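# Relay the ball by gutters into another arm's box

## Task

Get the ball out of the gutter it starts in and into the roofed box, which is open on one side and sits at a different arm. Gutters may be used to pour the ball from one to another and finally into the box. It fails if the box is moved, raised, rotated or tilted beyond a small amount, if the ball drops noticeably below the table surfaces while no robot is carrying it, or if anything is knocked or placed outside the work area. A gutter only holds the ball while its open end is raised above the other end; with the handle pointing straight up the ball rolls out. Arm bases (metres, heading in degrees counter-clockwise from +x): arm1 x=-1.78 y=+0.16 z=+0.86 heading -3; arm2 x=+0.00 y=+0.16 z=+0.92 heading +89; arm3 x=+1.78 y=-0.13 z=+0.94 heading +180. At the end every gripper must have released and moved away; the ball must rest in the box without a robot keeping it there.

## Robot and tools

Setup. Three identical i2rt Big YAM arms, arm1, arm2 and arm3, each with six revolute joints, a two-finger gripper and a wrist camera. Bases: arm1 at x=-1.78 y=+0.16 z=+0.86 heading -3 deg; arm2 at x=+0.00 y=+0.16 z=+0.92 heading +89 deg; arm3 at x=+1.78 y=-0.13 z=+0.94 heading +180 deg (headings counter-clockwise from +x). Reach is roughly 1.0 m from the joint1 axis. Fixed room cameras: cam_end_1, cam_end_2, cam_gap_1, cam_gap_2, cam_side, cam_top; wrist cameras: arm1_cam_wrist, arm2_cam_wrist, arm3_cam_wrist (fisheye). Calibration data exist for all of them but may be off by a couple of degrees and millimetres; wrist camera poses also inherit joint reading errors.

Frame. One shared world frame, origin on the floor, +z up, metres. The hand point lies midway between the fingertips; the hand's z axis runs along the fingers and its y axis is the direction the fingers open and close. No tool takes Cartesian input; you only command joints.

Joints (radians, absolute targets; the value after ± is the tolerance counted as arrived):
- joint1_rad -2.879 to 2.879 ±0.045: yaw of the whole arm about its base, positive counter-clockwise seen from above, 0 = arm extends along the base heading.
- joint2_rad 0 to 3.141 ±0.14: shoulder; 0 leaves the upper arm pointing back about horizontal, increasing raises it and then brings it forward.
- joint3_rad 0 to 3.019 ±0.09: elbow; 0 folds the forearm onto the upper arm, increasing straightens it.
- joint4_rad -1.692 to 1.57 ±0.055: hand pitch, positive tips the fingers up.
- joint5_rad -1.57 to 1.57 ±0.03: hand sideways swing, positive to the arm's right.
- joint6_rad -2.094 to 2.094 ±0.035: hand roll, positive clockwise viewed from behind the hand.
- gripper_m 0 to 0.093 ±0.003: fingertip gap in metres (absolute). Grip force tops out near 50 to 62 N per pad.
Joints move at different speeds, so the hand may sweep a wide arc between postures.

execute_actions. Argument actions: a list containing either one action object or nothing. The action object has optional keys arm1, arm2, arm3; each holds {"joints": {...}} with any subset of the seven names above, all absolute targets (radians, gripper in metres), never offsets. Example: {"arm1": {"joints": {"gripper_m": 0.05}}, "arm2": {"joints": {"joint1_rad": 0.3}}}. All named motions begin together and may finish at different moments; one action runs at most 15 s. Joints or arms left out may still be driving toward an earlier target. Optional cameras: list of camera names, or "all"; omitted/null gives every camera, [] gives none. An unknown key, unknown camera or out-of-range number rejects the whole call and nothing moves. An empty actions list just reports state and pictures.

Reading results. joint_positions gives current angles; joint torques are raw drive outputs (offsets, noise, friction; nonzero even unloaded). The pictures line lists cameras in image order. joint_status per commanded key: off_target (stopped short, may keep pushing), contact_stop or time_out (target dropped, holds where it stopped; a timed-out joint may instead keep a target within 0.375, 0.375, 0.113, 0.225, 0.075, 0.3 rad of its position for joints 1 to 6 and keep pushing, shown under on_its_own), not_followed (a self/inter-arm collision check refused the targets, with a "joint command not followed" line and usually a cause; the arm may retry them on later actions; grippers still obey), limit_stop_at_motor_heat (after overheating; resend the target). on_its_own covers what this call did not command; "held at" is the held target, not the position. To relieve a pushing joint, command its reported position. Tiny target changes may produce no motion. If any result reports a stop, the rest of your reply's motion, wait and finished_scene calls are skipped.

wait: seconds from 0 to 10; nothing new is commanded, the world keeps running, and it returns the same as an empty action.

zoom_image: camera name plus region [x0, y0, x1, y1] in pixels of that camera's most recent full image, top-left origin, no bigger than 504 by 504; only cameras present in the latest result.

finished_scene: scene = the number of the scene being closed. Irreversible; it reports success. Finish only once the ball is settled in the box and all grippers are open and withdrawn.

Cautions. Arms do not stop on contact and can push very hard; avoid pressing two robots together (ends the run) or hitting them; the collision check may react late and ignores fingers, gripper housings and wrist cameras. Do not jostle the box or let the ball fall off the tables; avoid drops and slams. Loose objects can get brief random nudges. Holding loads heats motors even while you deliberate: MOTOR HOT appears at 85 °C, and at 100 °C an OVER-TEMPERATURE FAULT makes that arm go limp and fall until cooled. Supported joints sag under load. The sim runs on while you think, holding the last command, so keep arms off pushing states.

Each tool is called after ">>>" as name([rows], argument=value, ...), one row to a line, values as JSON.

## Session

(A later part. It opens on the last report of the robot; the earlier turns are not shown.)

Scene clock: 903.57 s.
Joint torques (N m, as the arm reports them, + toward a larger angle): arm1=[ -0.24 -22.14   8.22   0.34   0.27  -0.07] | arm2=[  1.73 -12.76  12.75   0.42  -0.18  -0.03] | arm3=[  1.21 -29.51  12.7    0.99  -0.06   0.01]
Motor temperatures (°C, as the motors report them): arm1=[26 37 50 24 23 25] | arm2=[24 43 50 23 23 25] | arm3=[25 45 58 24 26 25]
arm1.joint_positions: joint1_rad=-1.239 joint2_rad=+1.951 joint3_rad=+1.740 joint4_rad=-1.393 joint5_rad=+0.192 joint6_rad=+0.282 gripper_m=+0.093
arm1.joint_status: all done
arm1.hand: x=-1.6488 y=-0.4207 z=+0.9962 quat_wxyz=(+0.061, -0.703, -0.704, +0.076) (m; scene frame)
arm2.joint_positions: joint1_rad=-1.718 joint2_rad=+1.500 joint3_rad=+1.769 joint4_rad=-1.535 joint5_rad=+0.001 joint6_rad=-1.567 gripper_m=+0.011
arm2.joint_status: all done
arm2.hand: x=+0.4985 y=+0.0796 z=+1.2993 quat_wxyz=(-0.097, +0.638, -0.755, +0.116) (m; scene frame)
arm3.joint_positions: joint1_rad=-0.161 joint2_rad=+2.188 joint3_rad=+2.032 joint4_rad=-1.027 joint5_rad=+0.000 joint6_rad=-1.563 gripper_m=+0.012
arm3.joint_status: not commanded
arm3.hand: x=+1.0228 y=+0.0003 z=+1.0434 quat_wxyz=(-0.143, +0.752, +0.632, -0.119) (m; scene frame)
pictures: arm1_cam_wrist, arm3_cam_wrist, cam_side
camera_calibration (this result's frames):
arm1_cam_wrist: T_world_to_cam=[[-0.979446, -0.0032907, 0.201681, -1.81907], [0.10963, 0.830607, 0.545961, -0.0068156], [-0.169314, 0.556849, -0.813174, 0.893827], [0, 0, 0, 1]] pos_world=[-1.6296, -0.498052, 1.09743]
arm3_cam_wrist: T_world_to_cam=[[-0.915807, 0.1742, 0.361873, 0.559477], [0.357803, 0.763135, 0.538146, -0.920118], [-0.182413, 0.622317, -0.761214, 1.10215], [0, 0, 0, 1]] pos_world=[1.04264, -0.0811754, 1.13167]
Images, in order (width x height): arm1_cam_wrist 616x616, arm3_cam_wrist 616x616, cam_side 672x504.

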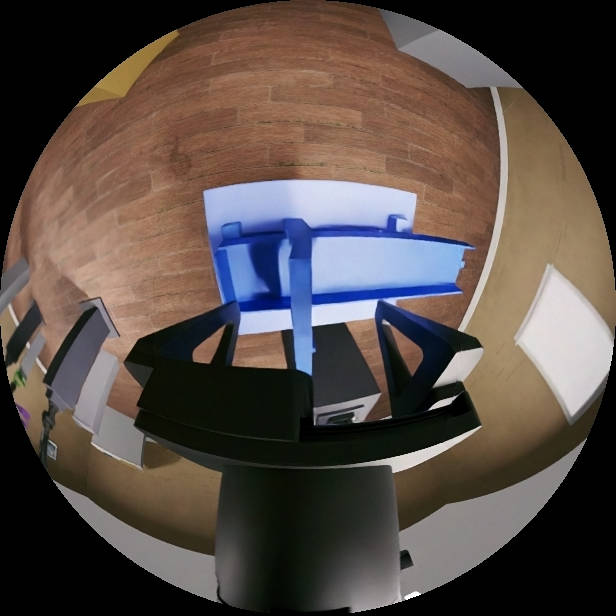

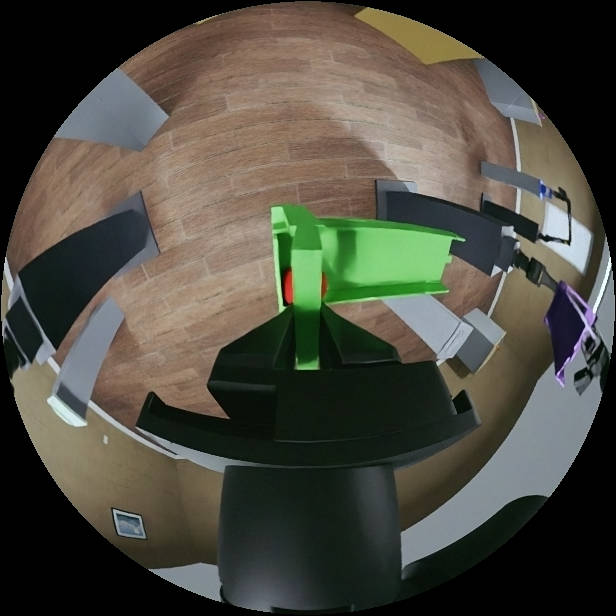

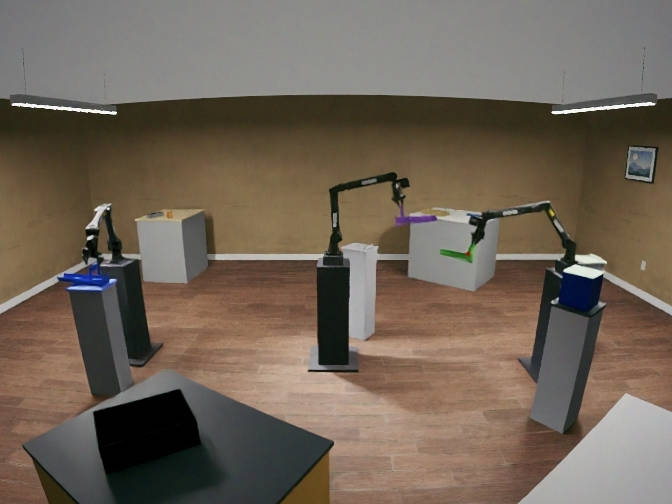

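>>> execute_actions([
  {"arm1":{"joints":{"joint2_rad":1.55}},"arm2":{"joints":{"joint1_rad":-0.254,"joint5_rad":0.193,"joint6_rad":0.305}}},
], cameras=[])

>>> execute_actions([
  {"arm1":{"joints":{"joint1_rad":-0.6,"joint2_rad":1.0,"joint3_rad":1.2}},"arm2":{"joints":{"joint2_rad":1.745,"joint3_rad":1.56,"joint4_rad":-1.43}},"arm3":{"joints":{"joint2_rad":1.78}}},
], cameras=["arm2_cam_wrist","arm3_cam_wrist","cam_side","cam_end_2","cam_top"])

Scene clock: 964.50 s.
Joint torques (N m, as the arm reports them, + toward a larger angle): arm1=[ -0.3  -15.8    8.82   0.99   0.22  -0.08] | arm2=[  1.12 -14.21  12.78   0.48   0.23   0.06] | arm3=[  1.79 -28.74  12.69   1.15  -0.04  -0.02]
Motor temperatures (°C, as the motors report them): arm1=[26 37 50 24 23 25] | arm2=[24 40 50 23 23 25] | arm3=[25 47 60 24 26 25]
arm1.joint_positions: joint1_rad=-1.239 joint2_rad=+1.552 joint3_rad=+1.740 joint4_rad=-1.393 joint5_rad=+0.192 joint6_rad=+0.282 gripper_m=+0.093
arm1.joint_status: all done
arm1.hand: x=-1.6616 y=-0.3763 z=+1.2171 quat_wxyz=(-0.113, -0.705, -0.679, +0.170) (m; scene frame)
arm2.joint_positions: joint1_rad=-0.247 joint2_rad=+1.513 joint3_rad=+1.769 joint4_rad=-1.535 joint5_rad=+0.188 joint6_rad=+0.298 gripper_m=+0.011
arm2.joint_status: all done
arm2.hand: x=+0.1645 y=+0.6440 z=+1.2949 quat_wxyz=(-0.166, +0.464, -0.869, -0.039) (m; scene frame)
arm3.joint_positions: joint1_rad=-0.161 joint2_rad=+2.188 joint3_rad=+2.032 joint4_rad=-1.027 joint5_rad=+0.000 joint6_rad=-1.563 gripper_m=+0.012
arm3.joint_status: not commanded
arm3.hand: x=+1.0228 y=+0.0003 z=+1.0434 quat_wxyz=(-0.143, +0.752, +0.632, -0.119) (m; scene frame)
pictures: none
No camera images: the call's "cameras" was empty. Leave "cameras" out to get every camera's image.

Scene clock: 966.20 s.
Joint torques (N m, as the arm reports them, + toward a larger angle): arm1=[-0.26 -4.43  7.44  0.91  0.23 -0.08] | arm2=[  1.16 -17.69  13.18   0.58   0.19   0.05] | arm3=[  0.66 -23.54  10.4    1.43  -0.01   0.  ]
Motor temperatures (°C, as the motors report them): arm1=[26 36 49 24 23 25] | arm2=[24 40 50 23 23 25] | arm3=[25 47 60 24 26 25]
arm1.joint_positions: joint1_rad=-0.606 joint2_rad=+0.992 joint3_rad=+1.209 joint4_rad=-1.390 joint5_rad=+0.192 joint6_rad=+0.282 gripper_m=+0.093
arm1.joint_status: all done
arm1.hand: x=-1.5323 y=-0.0772 z=+1.2050 quat_wxyz=(-0.176, -0.459, -0.861, +0.129) (m; scene frame)
arm2.joint_positions: joint1_rad=-0.247 joint2_rad=+1.756 joint3_rad=+1.526 joint4_rad=-1.439 joint5_rad=+0.189 joint6_rad=+0.299 gripper_m=+0.011
arm2.joint_status: all done
arm2.hand: x=+0.1642 y=+0.6425 z=+1.0800 quat_wxyz=(-0.033, +0.484, -0.869, +0.102) (m; scene frame)
arm3.joint_positions: joint1_rad=-0.161 joint2_rad=+1.810 joint3_rad=+2.071 joint4_rad=-1.027 joint5_rad=+0.000 joint6_rad=-1.563 gripper_m=+0.012
arm3.joint_status: all done
arm3.hand: x=+1.0612 y=-0.0073 z=+1.3410 quat_wxyz=(-0.295, +0.706, +0.594, -0.249) (m; scene frame)
pictures: arm2_cam_wrist, arm3_cam_wrist, cam_end_2, cam_side, cam_top
camera_calibration (this result's frames):
arm2_cam_wrist: T_world_to_cam=[[0.835847, -0.512519, 0.196681, -0.0199201], [-0.516347, -0.612342, 0.598685, -0.161103], [-0.186402, -0.601964, -0.776462, 1.38086], [0, 0, 0, 1]] pos_world=[0.19086, 0.72237, 1.17255]
arm3_cam_wrist: T_world_to_cam=[[-0.693071, 0.135342, 0.708051, -0.212591], [0.552309, 0.730905, 0.400914, -1.11081], [-0.463258, 0.668925, -0.581319, 1.39758], [0, 0, 0, 1]] pos_world=[1.11361, -0.0942013, 1.4083]
Images, in order (width x height): arm2_cam_wrist 616x616, arm3_cam_wrist 616x616, cam_end_2 672x504, cam_side 672x504, cam_top 672x504.

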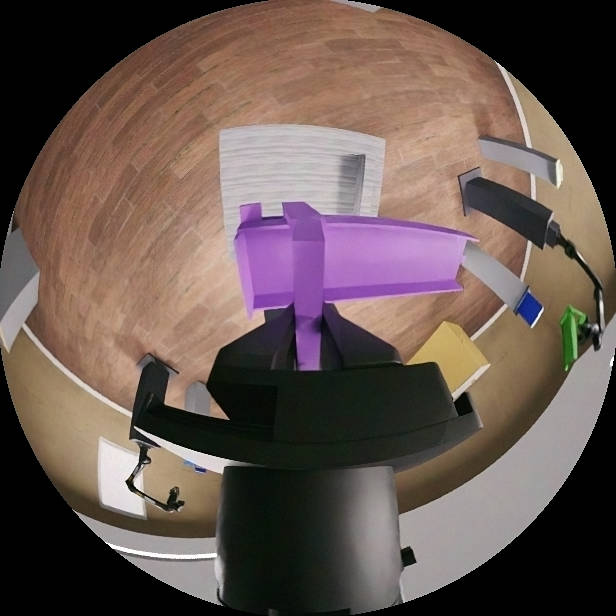

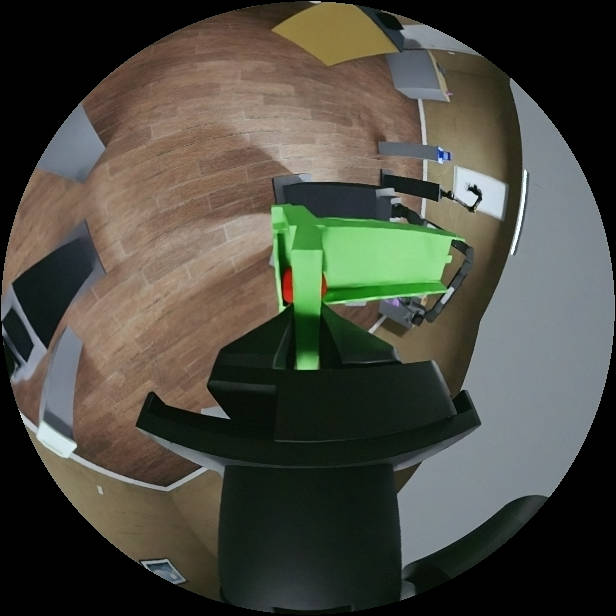

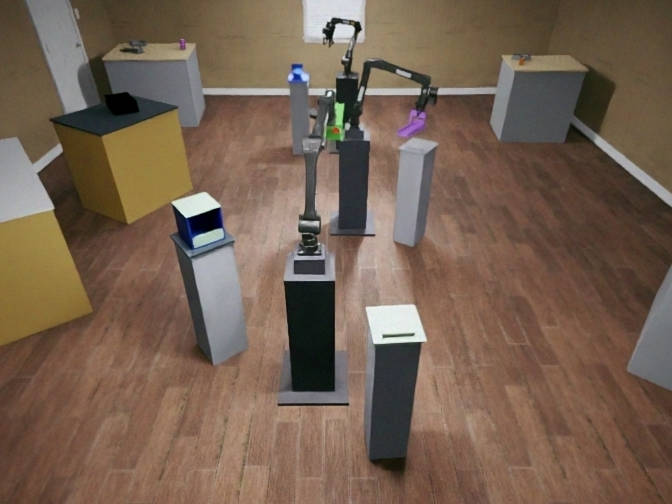

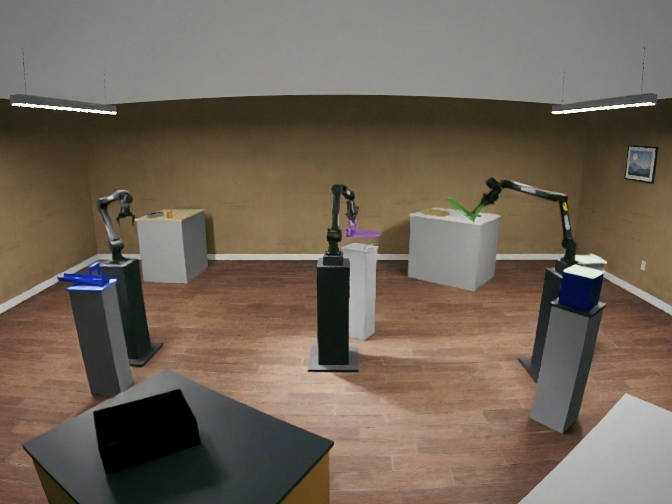

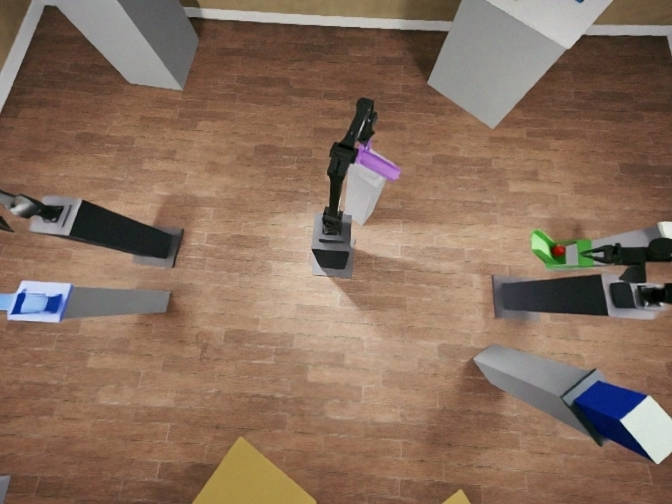

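>>> zoom_image(camera="cam_end_2", region=[150, 175, 250, 265])

>>> execute_actions([
  {"arm2":{"joints":{"joint1_rad":-0.262,"joint2_rad":1.915,"joint3_rad":1.58,"joint4_rad":-1.215}},"arm3":{"joints":{"joint1_rad":1.24}}},
], cameras=["arm2_cam_wrist","arm3_cam_wrist","cam_side","cam_end_2","cam_top"])

Region (150, 175, 250, 265) of cam_end_2's 672x504 image, scaled by 5.040, with more detail than that image has; it fills the top 454 rows of this view, and the rest is white.

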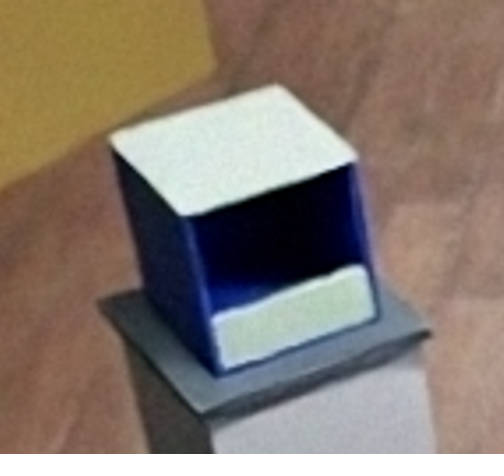

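Scene clock: 981.00 s.
Joint torques (N m, as the arm reports them, + toward a larger angle): arm1=[-0.34 -4.46  7.44  0.91  0.23 -0.08] | arm2=[  1.12 -20.11  12.7    0.83   0.16   0.04] | arm3=[ -1.18 -24.12  10.41   1.59   0.02   0.  ]
Motor temperatures (°C, as the motors report them): arm1=[26 34 48 24 23 25] | arm2=[24 41 50 23 23 25] | arm3=[25 46 57 24 26 25]
arm1.joint_positions: joint1_rad=-0.606 joint2_rad=+0.992 joint3_rad=+1.209 joint4_rad=-1.390 joint5_rad=+0.192 joint6_rad=+0.282 gripper_m=+0.093
arm1.joint_status: not commanded
arm1.hand: x=-1.5323 y=-0.0772 z=+1.2050 quat_wxyz=(-0.176, -0.459, -0.861, +0.129) (m; scene frame)
arm2.joint_positions: joint1_rad=-0.255 joint2_rad=+1.936 joint3_rad=+1.546 joint4_rad=-1.228 joint5_rad=+0.190 joint6_rad=+0.299 gripper_m=+0.011
arm2.joint_status: all done
arm2.hand: x=+0.1832 y=+0.6950 z=+0.9906 quat_wxyz=(-0.051, +0.479, -0.872, +0.084) (m; scene frame)
arm3.joint_positions: joint1_rad=+1.249 joint2_rad=+1.815 joint3_rad=+2.071 joint4_rad=-1.027 joint5_rad=-0.002 joint6_rad=-1.563 gripper_m=+0.012
arm3.joint_status: all done
arm3.hand: x=+1.5416 y=-0.8145 z=+1.3427 quat_wxyz=(-0.056, +0.155, +0.909, -0.383) (m; scene frame)
pictures: arm2_cam_wrist, arm3_cam_wrist, cam_end_2, cam_side, cam_top
camera_calibration (this result's frames):
arm2_cam_wrist: T_world_to_cam=[[0.82888, -0.528582, 0.183191, 0.0344514], [-0.529938, -0.636983, 0.559838, -0.00752466], [-0.17923, -0.561118, -0.808098, 1.34819], [0, 0, 0, 1]] pos_world=[0.209093, 0.769914, 1.08737]
arm3_cam_wrist: T_world_to_cam=[[-0.253711, -0.657744, 0.709227, -1.09644], [-0.640347, 0.663755, 0.386503, 1.01647], [-0.724974, -0.356092, -0.589586, 1.74078], [0, 0, 0, 1]] pos_world=[1.63474, -0.775988, 1.4111]
Images, in order (width x height): arm2_cam_wrist 616x616, arm3_cam_wrist 616x616, cam_end_2 672x504, cam_side 672x504, cam_top 672x504.

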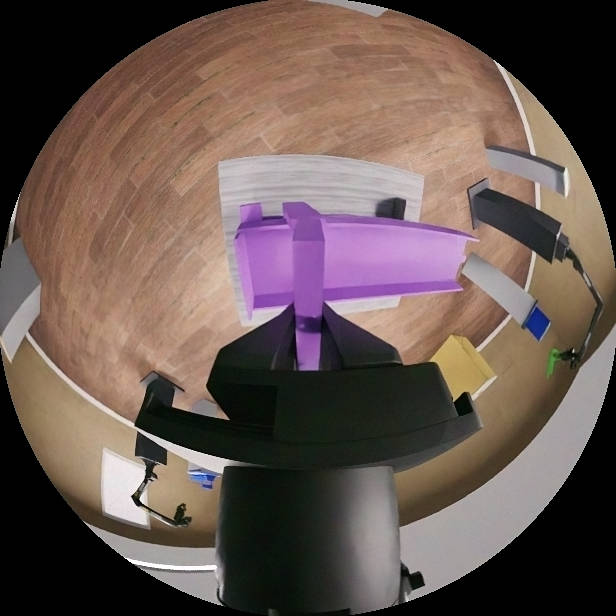

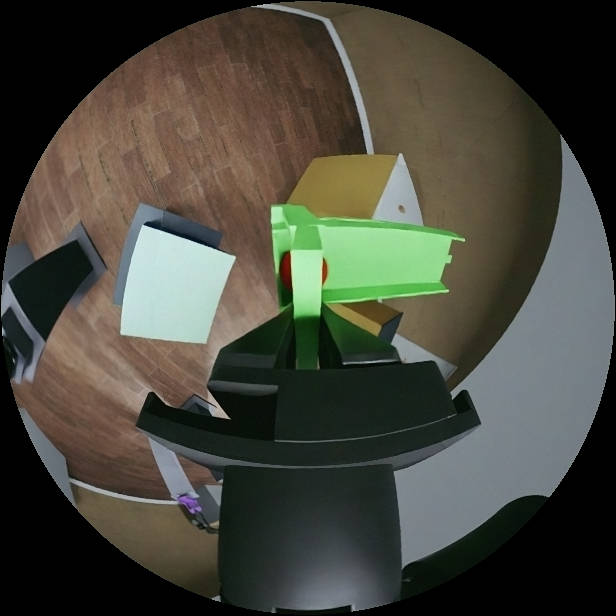

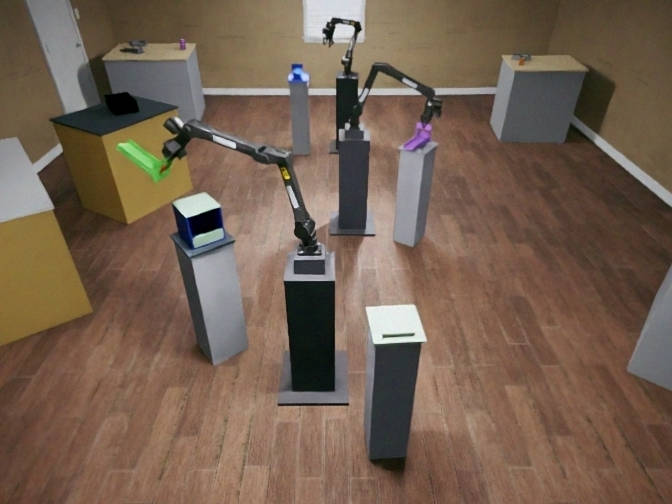

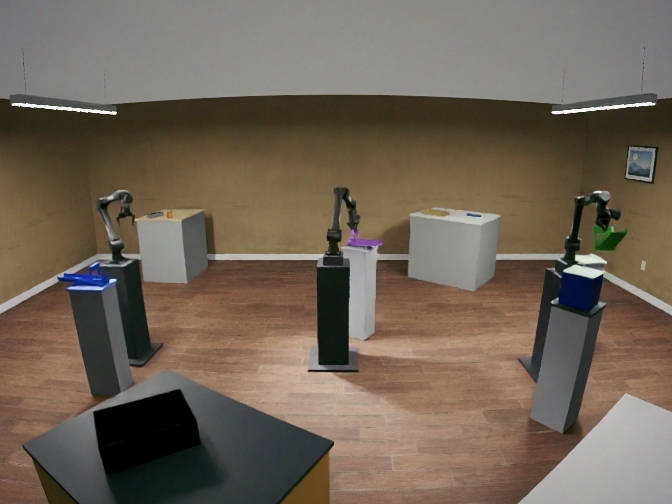

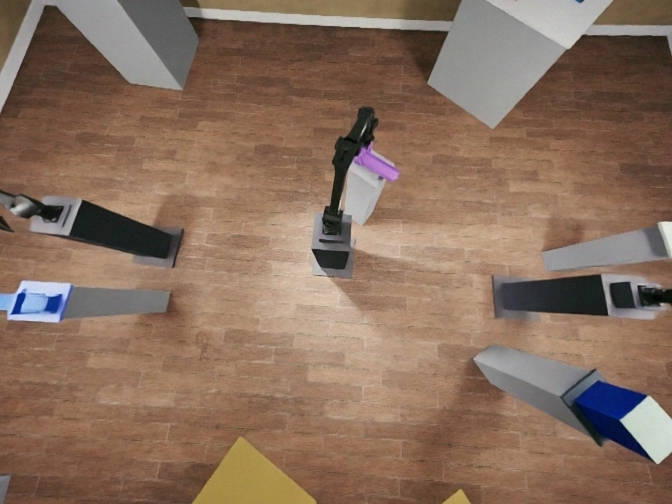

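>>> zoom_image(camera="arm3_cam_wrist", region=[100, 190, 260, 360])

>>> zoom_image(camera="cam_end_2", region=[100, 110, 250, 265])

Region (100, 190, 260, 360) of arm3_cam_wrist's 616x616 image, scaled by 2.965, with more detail than that image has; it fills the left 474 columns of this view, and the rest is white.

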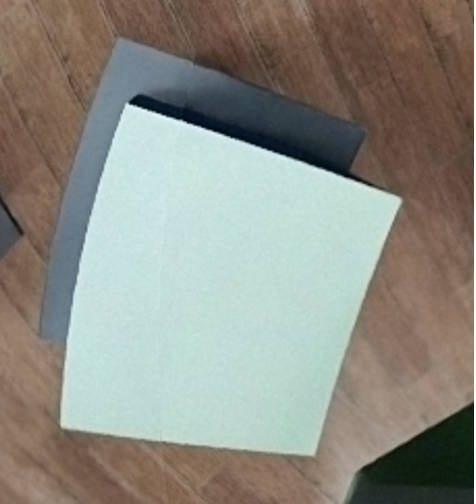

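Region (100, 110, 250, 265) of cam_end_2's 672x504 image, scaled by 3.252, with more detail than that image has; it fills the left 488 columns of this view, and the rest is white.

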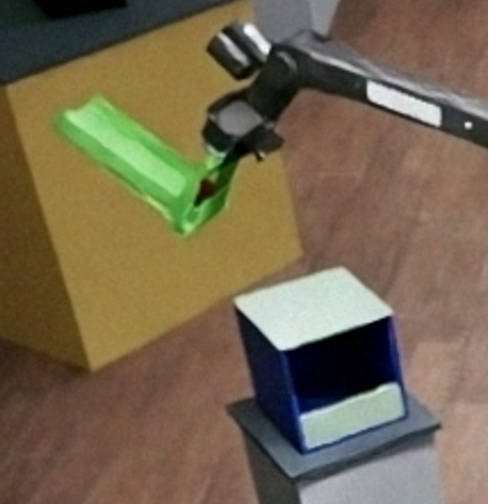

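>>> execute_actions([
  {"arm3":{"joints":{"joint1_rad":1.22,"joint2_rad":1.33,"joint3_rad":1.64}},"arm2":{"joints":{"gripper_m":0.093}}},
], cameras=["arm2_cam_wrist","arm3_cam_wrist"])

>>> execute_actions([
  {"arm3":{"joints":{"joint2_rad":0.86,"joint3_rad":1.16}},"arm2":{"joints":{"joint2_rad":1.5}}},
], cameras=["arm2_cam_wrist","arm3_cam_wrist","cam_end_2","cam_side"])

Scene clock: 1071.57 s.
Joint torques (N m, as the arm reports them, + toward a larger angle): arm1=[-0.34 -4.4   7.44  0.91  0.22 -0.08] | arm2=[  1.18 -19.91  12.73   0.84   0.14   0.05] | arm3=[ -0.28 -13.07  10.02   1.91   0.04   0.09]
Motor temperatures (°C, as the motors report them): arm1=[26 29 47 24 23 25] | arm2=[24 43 50 23 23 25] | arm3=[25 45 56 24 26 25]
arm1.joint_positions: joint1_rad=-0.606 joint2_rad=+0.992 joint3_rad=+1.209 joint4_rad=-1.390 joint5_rad=+0.192 joint6_rad=+0.282 gripper_m=+0.093
arm1.joint_status: not commanded
arm1.hand: x=-1.5323 y=-0.0772 z=+1.2050 quat_wxyz=(-0.176, -0.459, -0.861, +0.129) (m; scene frame)
arm2.joint_positions: joint1_rad=-0.255 joint2_rad=+1.934 joint3_rad=+1.546 joint4_rad=-1.228 joint5_rad=+0.191 joint6_rad=+0.299 gripper_m=+0.093
arm2.joint_status: all done
arm2.hand: x=+0.1834 y=+0.6951 z=+0.9918 quat_wxyz=(-0.052, +0.479, -0.873, +0.083) (m; scene frame)
arm3.joint_positions: joint1_rad=+1.226 joint2_rad=+1.344 joint3_rad=+1.622 joint4_rad=-1.028 joint5_rad=-0.001 joint6_rad=-1.563 gripper_m=+0.012
arm3.joint_status: all done
arm3.hand: x=+1.5851 y=-0.6447 z=+1.3890 quat_wxyz=(-0.062, +0.165, +0.903, -0.392) (m; scene frame)
pictures: arm2_cam_wrist, arm3_cam_wrist
camera_calibration (this result's frames):
arm2_cam_wrist: T_world_to_cam=[[0.828652, -0.528918, 0.183253, 0.0343523], [-0.53067, -0.638119, 0.557847, -0.00518541], [-0.178118, -0.559508, -0.80946, 1.34932], [0, 0, 0, 1]] pos_world=[0.209121, 0.769818, 1.08882]
arm3_cam_wrist: T_world_to_cam=[[-0.26363, -0.6369, 0.72447, -0.998565], [-0.621077, 0.686728, 0.377714, 0.910175], [-0.73808, -0.350375, -0.576607, 1.86648], [0, 0, 0, 1]] pos_world=[1.67965, -0.607061, 1.45587]
Images, in order (width x height): arm2_cam_wrist 616x616, arm3_cam_wrist 616x616.

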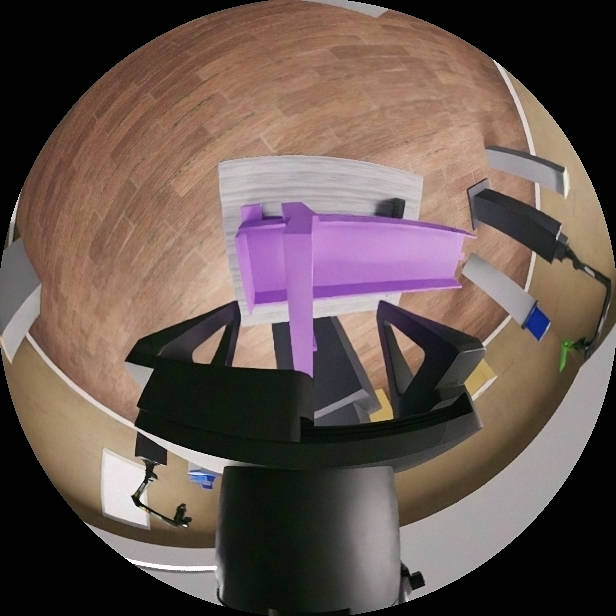

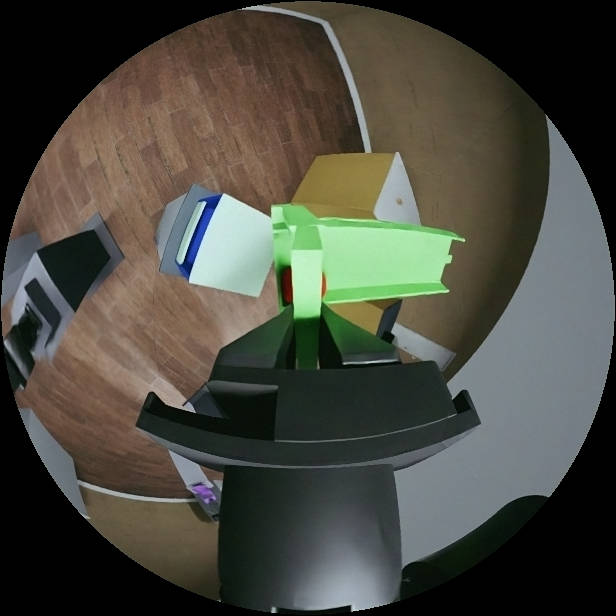

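Scene clock: 1073.00 s.
Joint torques (N m, as the arm reports them, + toward a larger angle): arm1=[-0.23 -4.52  7.47  0.95  0.23 -0.09] | arm2=[  1.14 -13.11  12.57   1.64   0.09   0.03] | arm3=[-0.93 -4.54  9.79  1.62  0.03  0.02]
Motor temperatures (°C, as the motors report them): arm1=[26 29 47 24 23 25] | arm2=[24 43 50 23 23 25] | arm3=[25 45 56 24 26 25]
arm1.joint_positions: joint1_rad=-0.606 joint2_rad=+0.992 joint3_rad=+1.209 joint4_rad=-1.390 joint5_rad=+0.192 joint6_rad=+0.282 gripper_m=+0.093
arm1.joint_status: not commanded
arm1.hand: x=-1.5323 y=-0.0772 z=+1.2050 quat_wxyz=(-0.176, -0.459, -0.861, +0.129) (m; scene frame)
arm2.joint_positions: joint1_rad=-0.255 joint2_rad=+1.492 joint3_rad=+1.566 joint4_rad=-1.228 joint5_rad=+0.192 joint6_rad=+0.299 gripper_m=+0.093
arm2.joint_status: all done
arm2.hand: x=+0.1776 y=+0.6730 z=+1.2380 quat_wxyz=(-0.210, +0.449, -0.865, -0.081) (m; scene frame)
arm3.joint_positions: joint1_rad=+1.226 joint2_rad=+0.867 joint3_rad=+1.144 joint4_rad=-1.028 joint5_rad=-0.001 joint6_rad=-1.563 gripper_m=+0.012
arm3.joint_status: all done
arm3.hand: x=+1.6456 y=-0.4809 z=+1.3376 quat_wxyz=(-0.062, +0.166, +0.903, -0.391) (m; scene frame)
pictures: arm2_cam_wrist, arm3_cam_wrist, cam_end_2, cam_side
camera_calibration (this result's frames):
arm2_cam_wrist: T_world_to_cam=[[0.814316, -0.579211, 0.0374786, 0.199254], [-0.576915, -0.800618, 0.161804, 0.448148], [-0.0637126, -0.153381, -0.986111, 1.46029], [0, 0, 0, 1]] pos_world=[0.189327, 0.698187, 1.36003]
arm3_cam_wrist: T_world_to_cam=[[-0.264091, -0.638202, 0.723155, -0.839205], [-0.62134, 0.686037, 0.378536, 0.853684], [-0.737694, -0.349357, -0.577717, 1.94027], [0, 0, 0, 1]] pos_world=[1.74013, -0.443393, 1.40465]
Images, in order (width x height): arm2_cam_wrist 616x616, arm3_cam_wrist 616x616, cam_end_2 672x504, cam_side 672x504.

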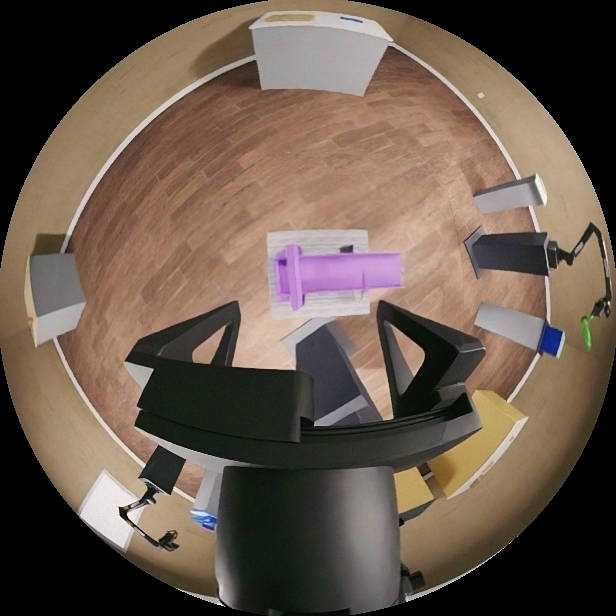

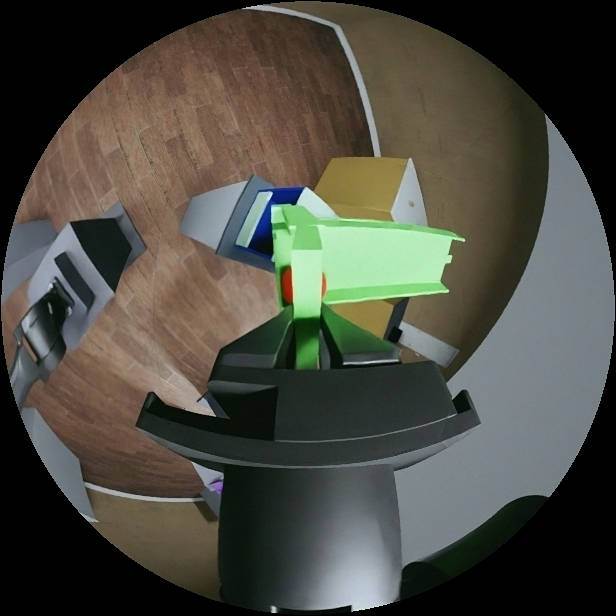

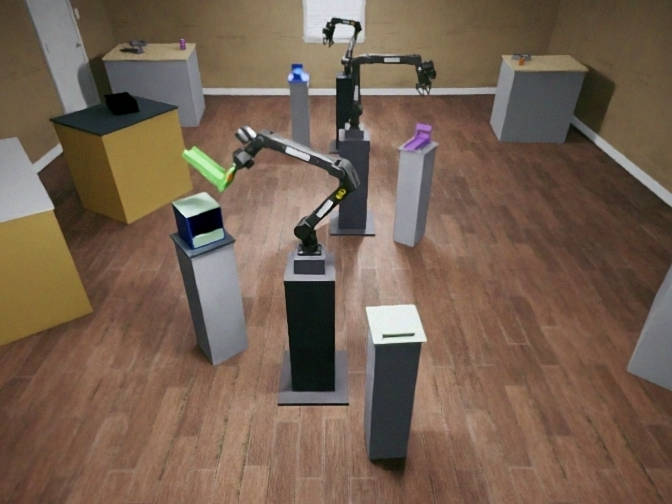

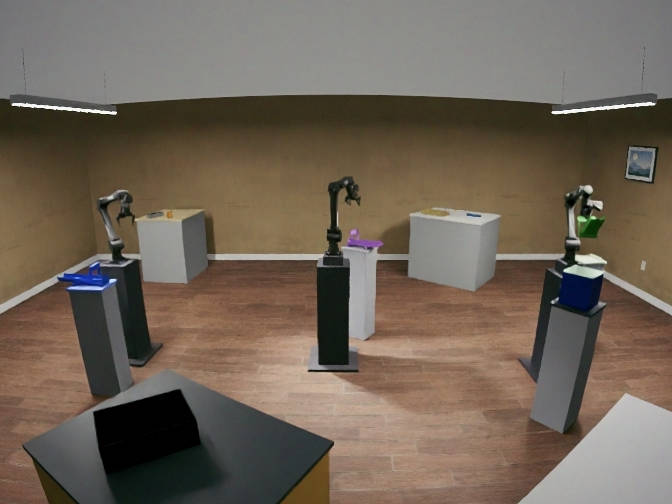

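>>> zoom_image(camera="arm3_cam_wrist", region=[170, 160, 350, 290])

Region (170, 160, 350, 290) of arm3_cam_wrist's 616x616 image, scaled by 2.800, with more detail than that image has.

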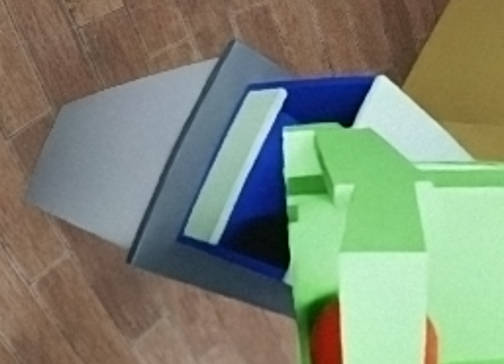

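>>> execute_actions([
  {"arm3":{"joints":{"joint1_rad":1.5,"joint4_rad":-0.97}},"arm2":{"joints":{"joint1_rad":0.3,"joint2_rad":1.0,"joint3_rad":1.2}}},
], cameras=[])

>>> execute_actions([
  {"arm3":{"joints":{"joint3_rad":0.59}}},
], cameras=["arm3_cam_wrist","cam_end_2","cam_side","cam_top"])

Scene clock: 1153.13 s.
Joint torques (N m, as the arm reports them, + toward a larger angle): arm1=[-0.24 -4.45  7.43  0.93  0.23 -0.08] | arm2=[ 1.94 -4.29 11.28  1.76  0.11  0.03] | arm3=[ 0.15 -4.7  10.03  2.41  0.01  0.  ]
Motor temperatures (°C, as the motors report them): arm1=[26 28 46 24 23 25] | arm2=[24 39 50 23 23 25] | arm3=[25 37 56 24 26 25]
arm1.joint_positions: joint1_rad=-0.606 joint2_rad=+0.992 joint3_rad=+1.209 joint4_rad=-1.390 joint5_rad=+0.192 joint6_rad=+0.282 gripper_m=+0.093
arm1.joint_status: not commanded
arm1.hand: x=-1.5323 y=-0.0772 z=+1.2050 quat_wxyz=(-0.176, -0.459, -0.861, +0.129) (m; scene frame)
arm2.joint_positions: joint1_rad=+0.295 joint2_rad=+0.990 joint3_rad=+1.201 joint4_rad=-1.225 joint5_rad=+0.191 joint6_rad=+0.299 gripper_m=+0.093
arm2.joint_status: all done
arm2.hand: x=-0.0698 y=+0.5303 z=+1.2771 quat_wxyz=(-0.210, +0.651, -0.703, -0.196) (m; scene frame)
arm3.joint_positions: joint1_rad=+1.496 joint2_rad=+0.867 joint3_rad=+1.144 joint4_rad=-1.002 joint5_rad=-0.001 joint6_rad=-1.563 gripper_m=+0.012
arm3.joint_status: all done
arm3.hand: x=+1.7442 y=-0.5069 z=+1.3435 quat_wxyz=(-0.009, +0.042, +0.912, -0.409) (m; scene frame)
pictures: none
No camera images: the call's "cameras" was empty. Leave "cameras" out to get every camera's image.

Scene clock: 1154.50 s.
Joint torques (N m, as the arm reports them, + toward a larger angle): arm1=[-0.22 -4.38  7.49  0.9   0.23 -0.08] | arm2=[ 1.97 -4.41 11.28  1.74  0.12  0.02] | arm3=[ 0.46 -2.43  9.22  1.35 -0.01 -0.05]
Motor temperatures (°C, as the motors report them): arm1=[26 28 46 24 23 25] | arm2=[24 39 50 23 23 25] | arm3=[25 37 56 24 26 25]
arm1.joint_positions: joint1_rad=-0.606 joint2_rad=+0.992 joint3_rad=+1.209 joint4_rad=-1.390 joint5_rad=+0.192 joint6_rad=+0.282 gripper_m=+0.093
arm1.joint_status: not commanded
arm1.hand: x=-1.5323 y=-0.0772 z=+1.2050 quat_wxyz=(-0.176, -0.459, -0.861, +0.129) (m; scene frame)
arm2.joint_positions: joint1_rad=+0.295 joint2_rad=+0.990 joint3_rad=+1.201 joint4_rad=-1.225 joint5_rad=+0.191 joint6_rad=+0.299 gripper_m=+0.093
arm2.joint_status: not commanded
arm2.hand: x=-0.0698 y=+0.5303 z=+1.2771 quat_wxyz=(-0.210, +0.651, -0.703, -0.196) (m; scene frame)
arm3.joint_positions: joint1_rad=+1.496 joint2_rad=+0.869 joint3_rad=+0.571 joint4_rad=-0.986 joint5_rad=-0.001 joint6_rad=-1.563 gripper_m=+0.012
arm3.joint_status: all done
arm3.hand: x=+1.7572 y=-0.3904 z=+1.0549 quat_wxyz=(+0.002, +0.044, +0.989, -0.141) (m; scene frame)
pictures: arm3_cam_wrist, cam_end_2, cam_side, cam_top
camera_calibration (this result's frames):
arm3_cam_wrist: T_world_to_cam=[[-0.100994, -0.956137, 0.274958, -0.485436], [-0.804979, 0.240943, 0.542177, 0.944185], [-0.584645, -0.166579, -0.794004, 1.92144], [0, 0, 0, 1]] pos_world=[1.83438, -0.371567, 1.14719]
Images, in order (width x height): arm3_cam_wrist 616x616, cam_end_2 672x504, cam_side 672x504, cam_top 672x504.

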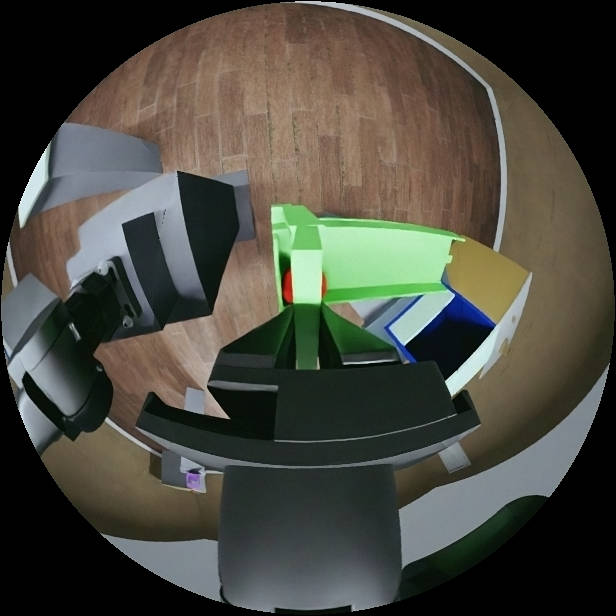

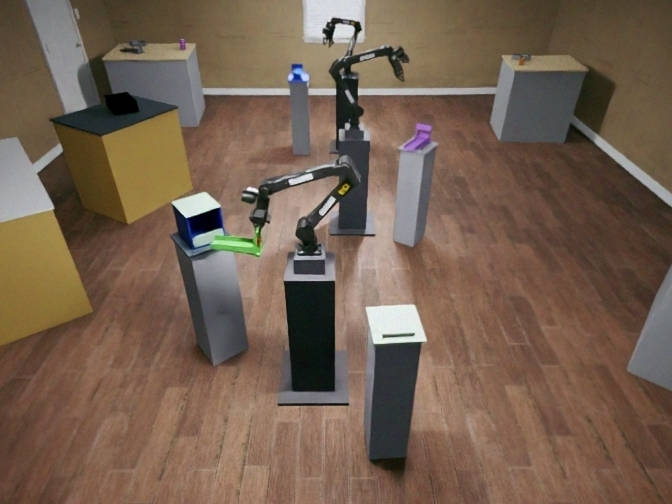

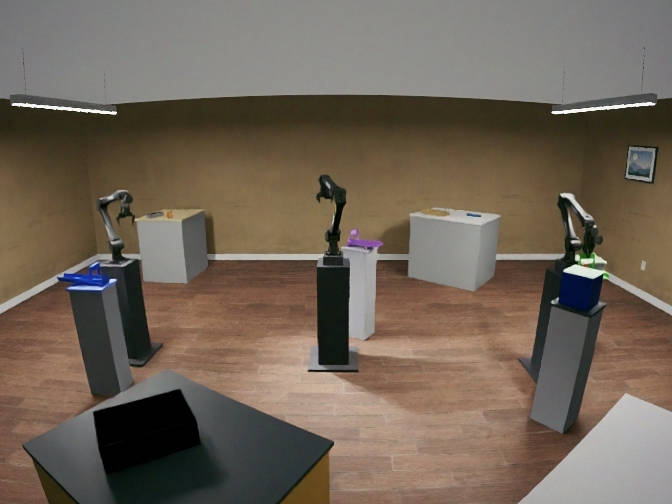

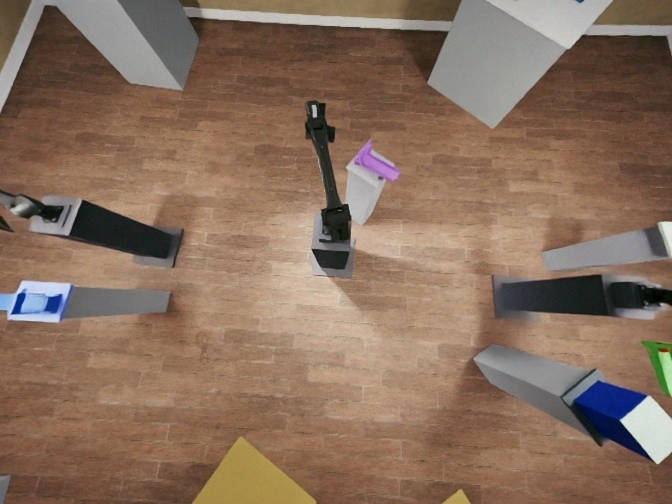

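>>> zoom_image(camera="arm3_cam_wrist", region=[340, 200, 540, 400])

>>> zoom_image(camera="cam_end_2", region=[150, 170, 290, 275])

Region (340, 200, 540, 400) of arm3_cam_wrist's 616x616 image, scaled by 2.520, with more detail than that image has.

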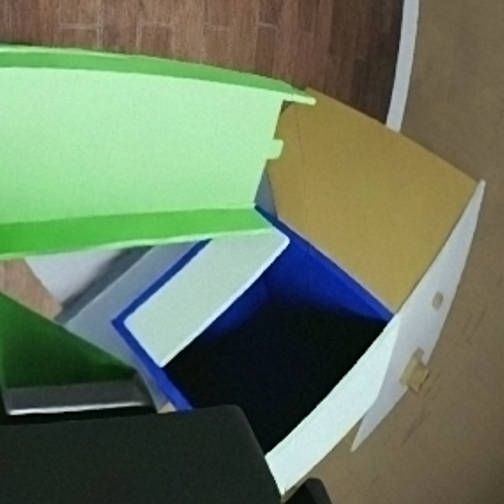

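Region (150, 170, 290, 275) of cam_end_2's 672x504 image, scaled by 3.600, with more detail than that image has; it fills the top 378 rows of this view, and the rest is white.

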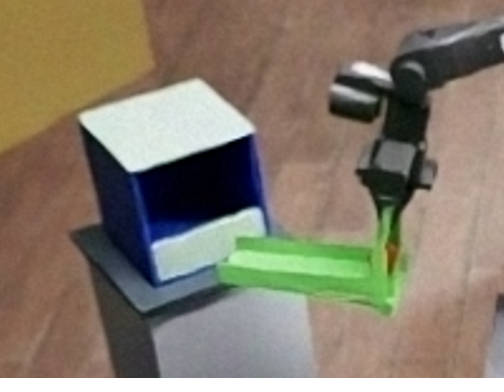

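>>> execute_actions([
  {"arm3":{"joints":{"joint1_rad":1.245,"joint2_rad":0.91,"joint3_rad":0.69,"joint4_rad":-1.06}}},
], cameras=["arm3_cam_wrist","cam_end_2"])

Scene clock: 1229.23 s.
Joint torques (N m, as the arm reports them, + toward a larger angle): arm1=[-0.23 -4.3   7.45  0.94  0.23 -0.08] | arm2=[ 1.96 -4.46 11.27  1.74  0.11  0.03] | arm3=[ 0.06 -4.02 12.42  0.32 -0.1  -0.01]
Motor temperatures (°C, as the motors report them): arm1=[26 27 46 24 23 25] | arm2=[24 36 49 24 23 25] | arm3=[25 35 55 24 26 25]
arm1.joint_positions: joint1_rad=-0.606 joint2_rad=+0.992 joint3_rad=+1.209 joint4_rad=-1.390 joint5_rad=+0.192 joint6_rad=+0.282 gripper_m=+0.093
arm1.joint_status: not commanded
arm1.hand: x=-1.5323 y=-0.0772 z=+1.2050 quat_wxyz=(-0.176, -0.459, -0.861, +0.129) (m; scene frame)
arm2.joint_positions: joint1_rad=+0.295 joint2_rad=+0.990 joint3_rad=+1.201 joint4_rad=-1.225 joint5_rad=+0.191 joint6_rad=+0.299 gripper_m=+0.093
arm2.joint_status: not commanded
arm2.hand: x=-0.0698 y=+0.5303 z=+1.2771 quat_wxyz=(-0.210, +0.651, -0.703, -0.196) (m; scene frame)
arm3.joint_positions: joint1_rad=+1.252 joint2_rad=+0.915 joint3_rad=+0.630 joint4_rad=-1.055 joint5_rad=+0.001 joint6_rad=-1.563 gripper_m=+0.012
arm3.joint_status: all done
arm3.hand: x=+1.6924 y=-0.3810 z=+1.0639 quat_wxyz=(-0.013, +0.165, +0.980, -0.112) (m; scene frame)
pictures: arm3_cam_wrist, cam_end_2
camera_calibration (this result's frames):
arm3_cam_wrist: T_world_to_cam=[[-0.33355, -0.917035, 0.218613, -0.0169769], [-0.731318, 0.398032, 0.553846, 0.807652], [-0.594911, 0.0248593, -0.803407, 1.99262], [0, 0, 0, 1]] pos_world=[1.77042, -0.386575, 1.15728]
Images, in order (width x height): arm3_cam_wrist 616x616, cam_end_2 672x504.

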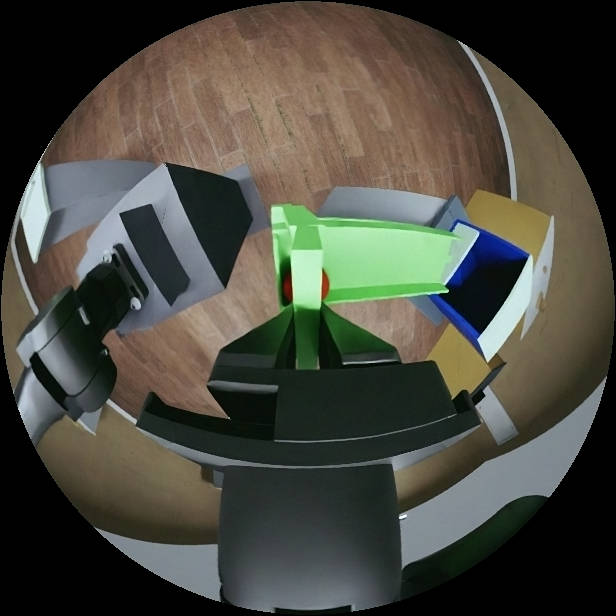

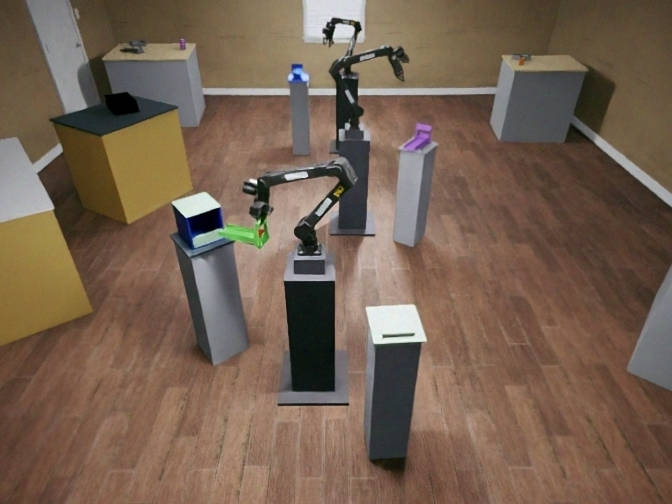

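>>> zoom_image(camera="arm3_cam_wrist", region=[380, 170, 560, 370])

>>> zoom_image(camera="cam_end_2", region=[150, 170, 290, 275])

Region (380, 170, 560, 370) of arm3_cam_wrist's 616x616 image, scaled by 2.520, with more detail than that image has; it fills the left 454 columns of this view, and the rest is white.

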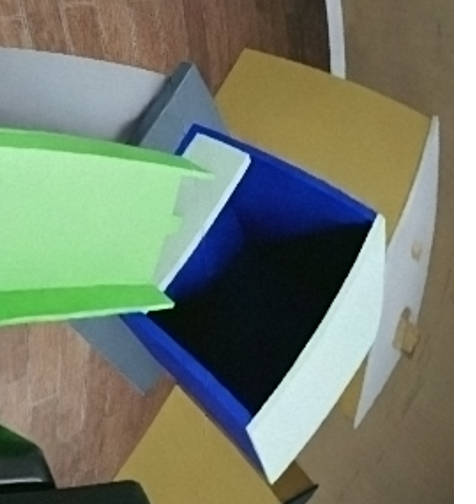

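Region (150, 170, 290, 275) of cam_end_2's 672x504 image, scaled by 3.600, with more detail than that image has; it fills the top 378 rows of this view, and the rest is white.

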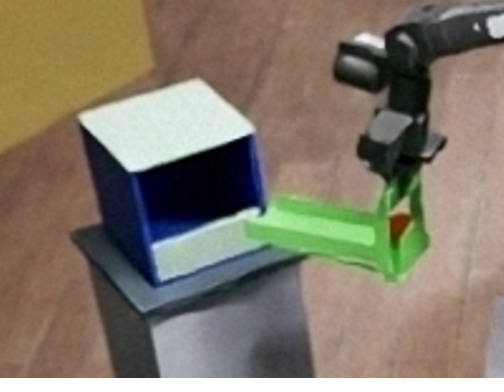

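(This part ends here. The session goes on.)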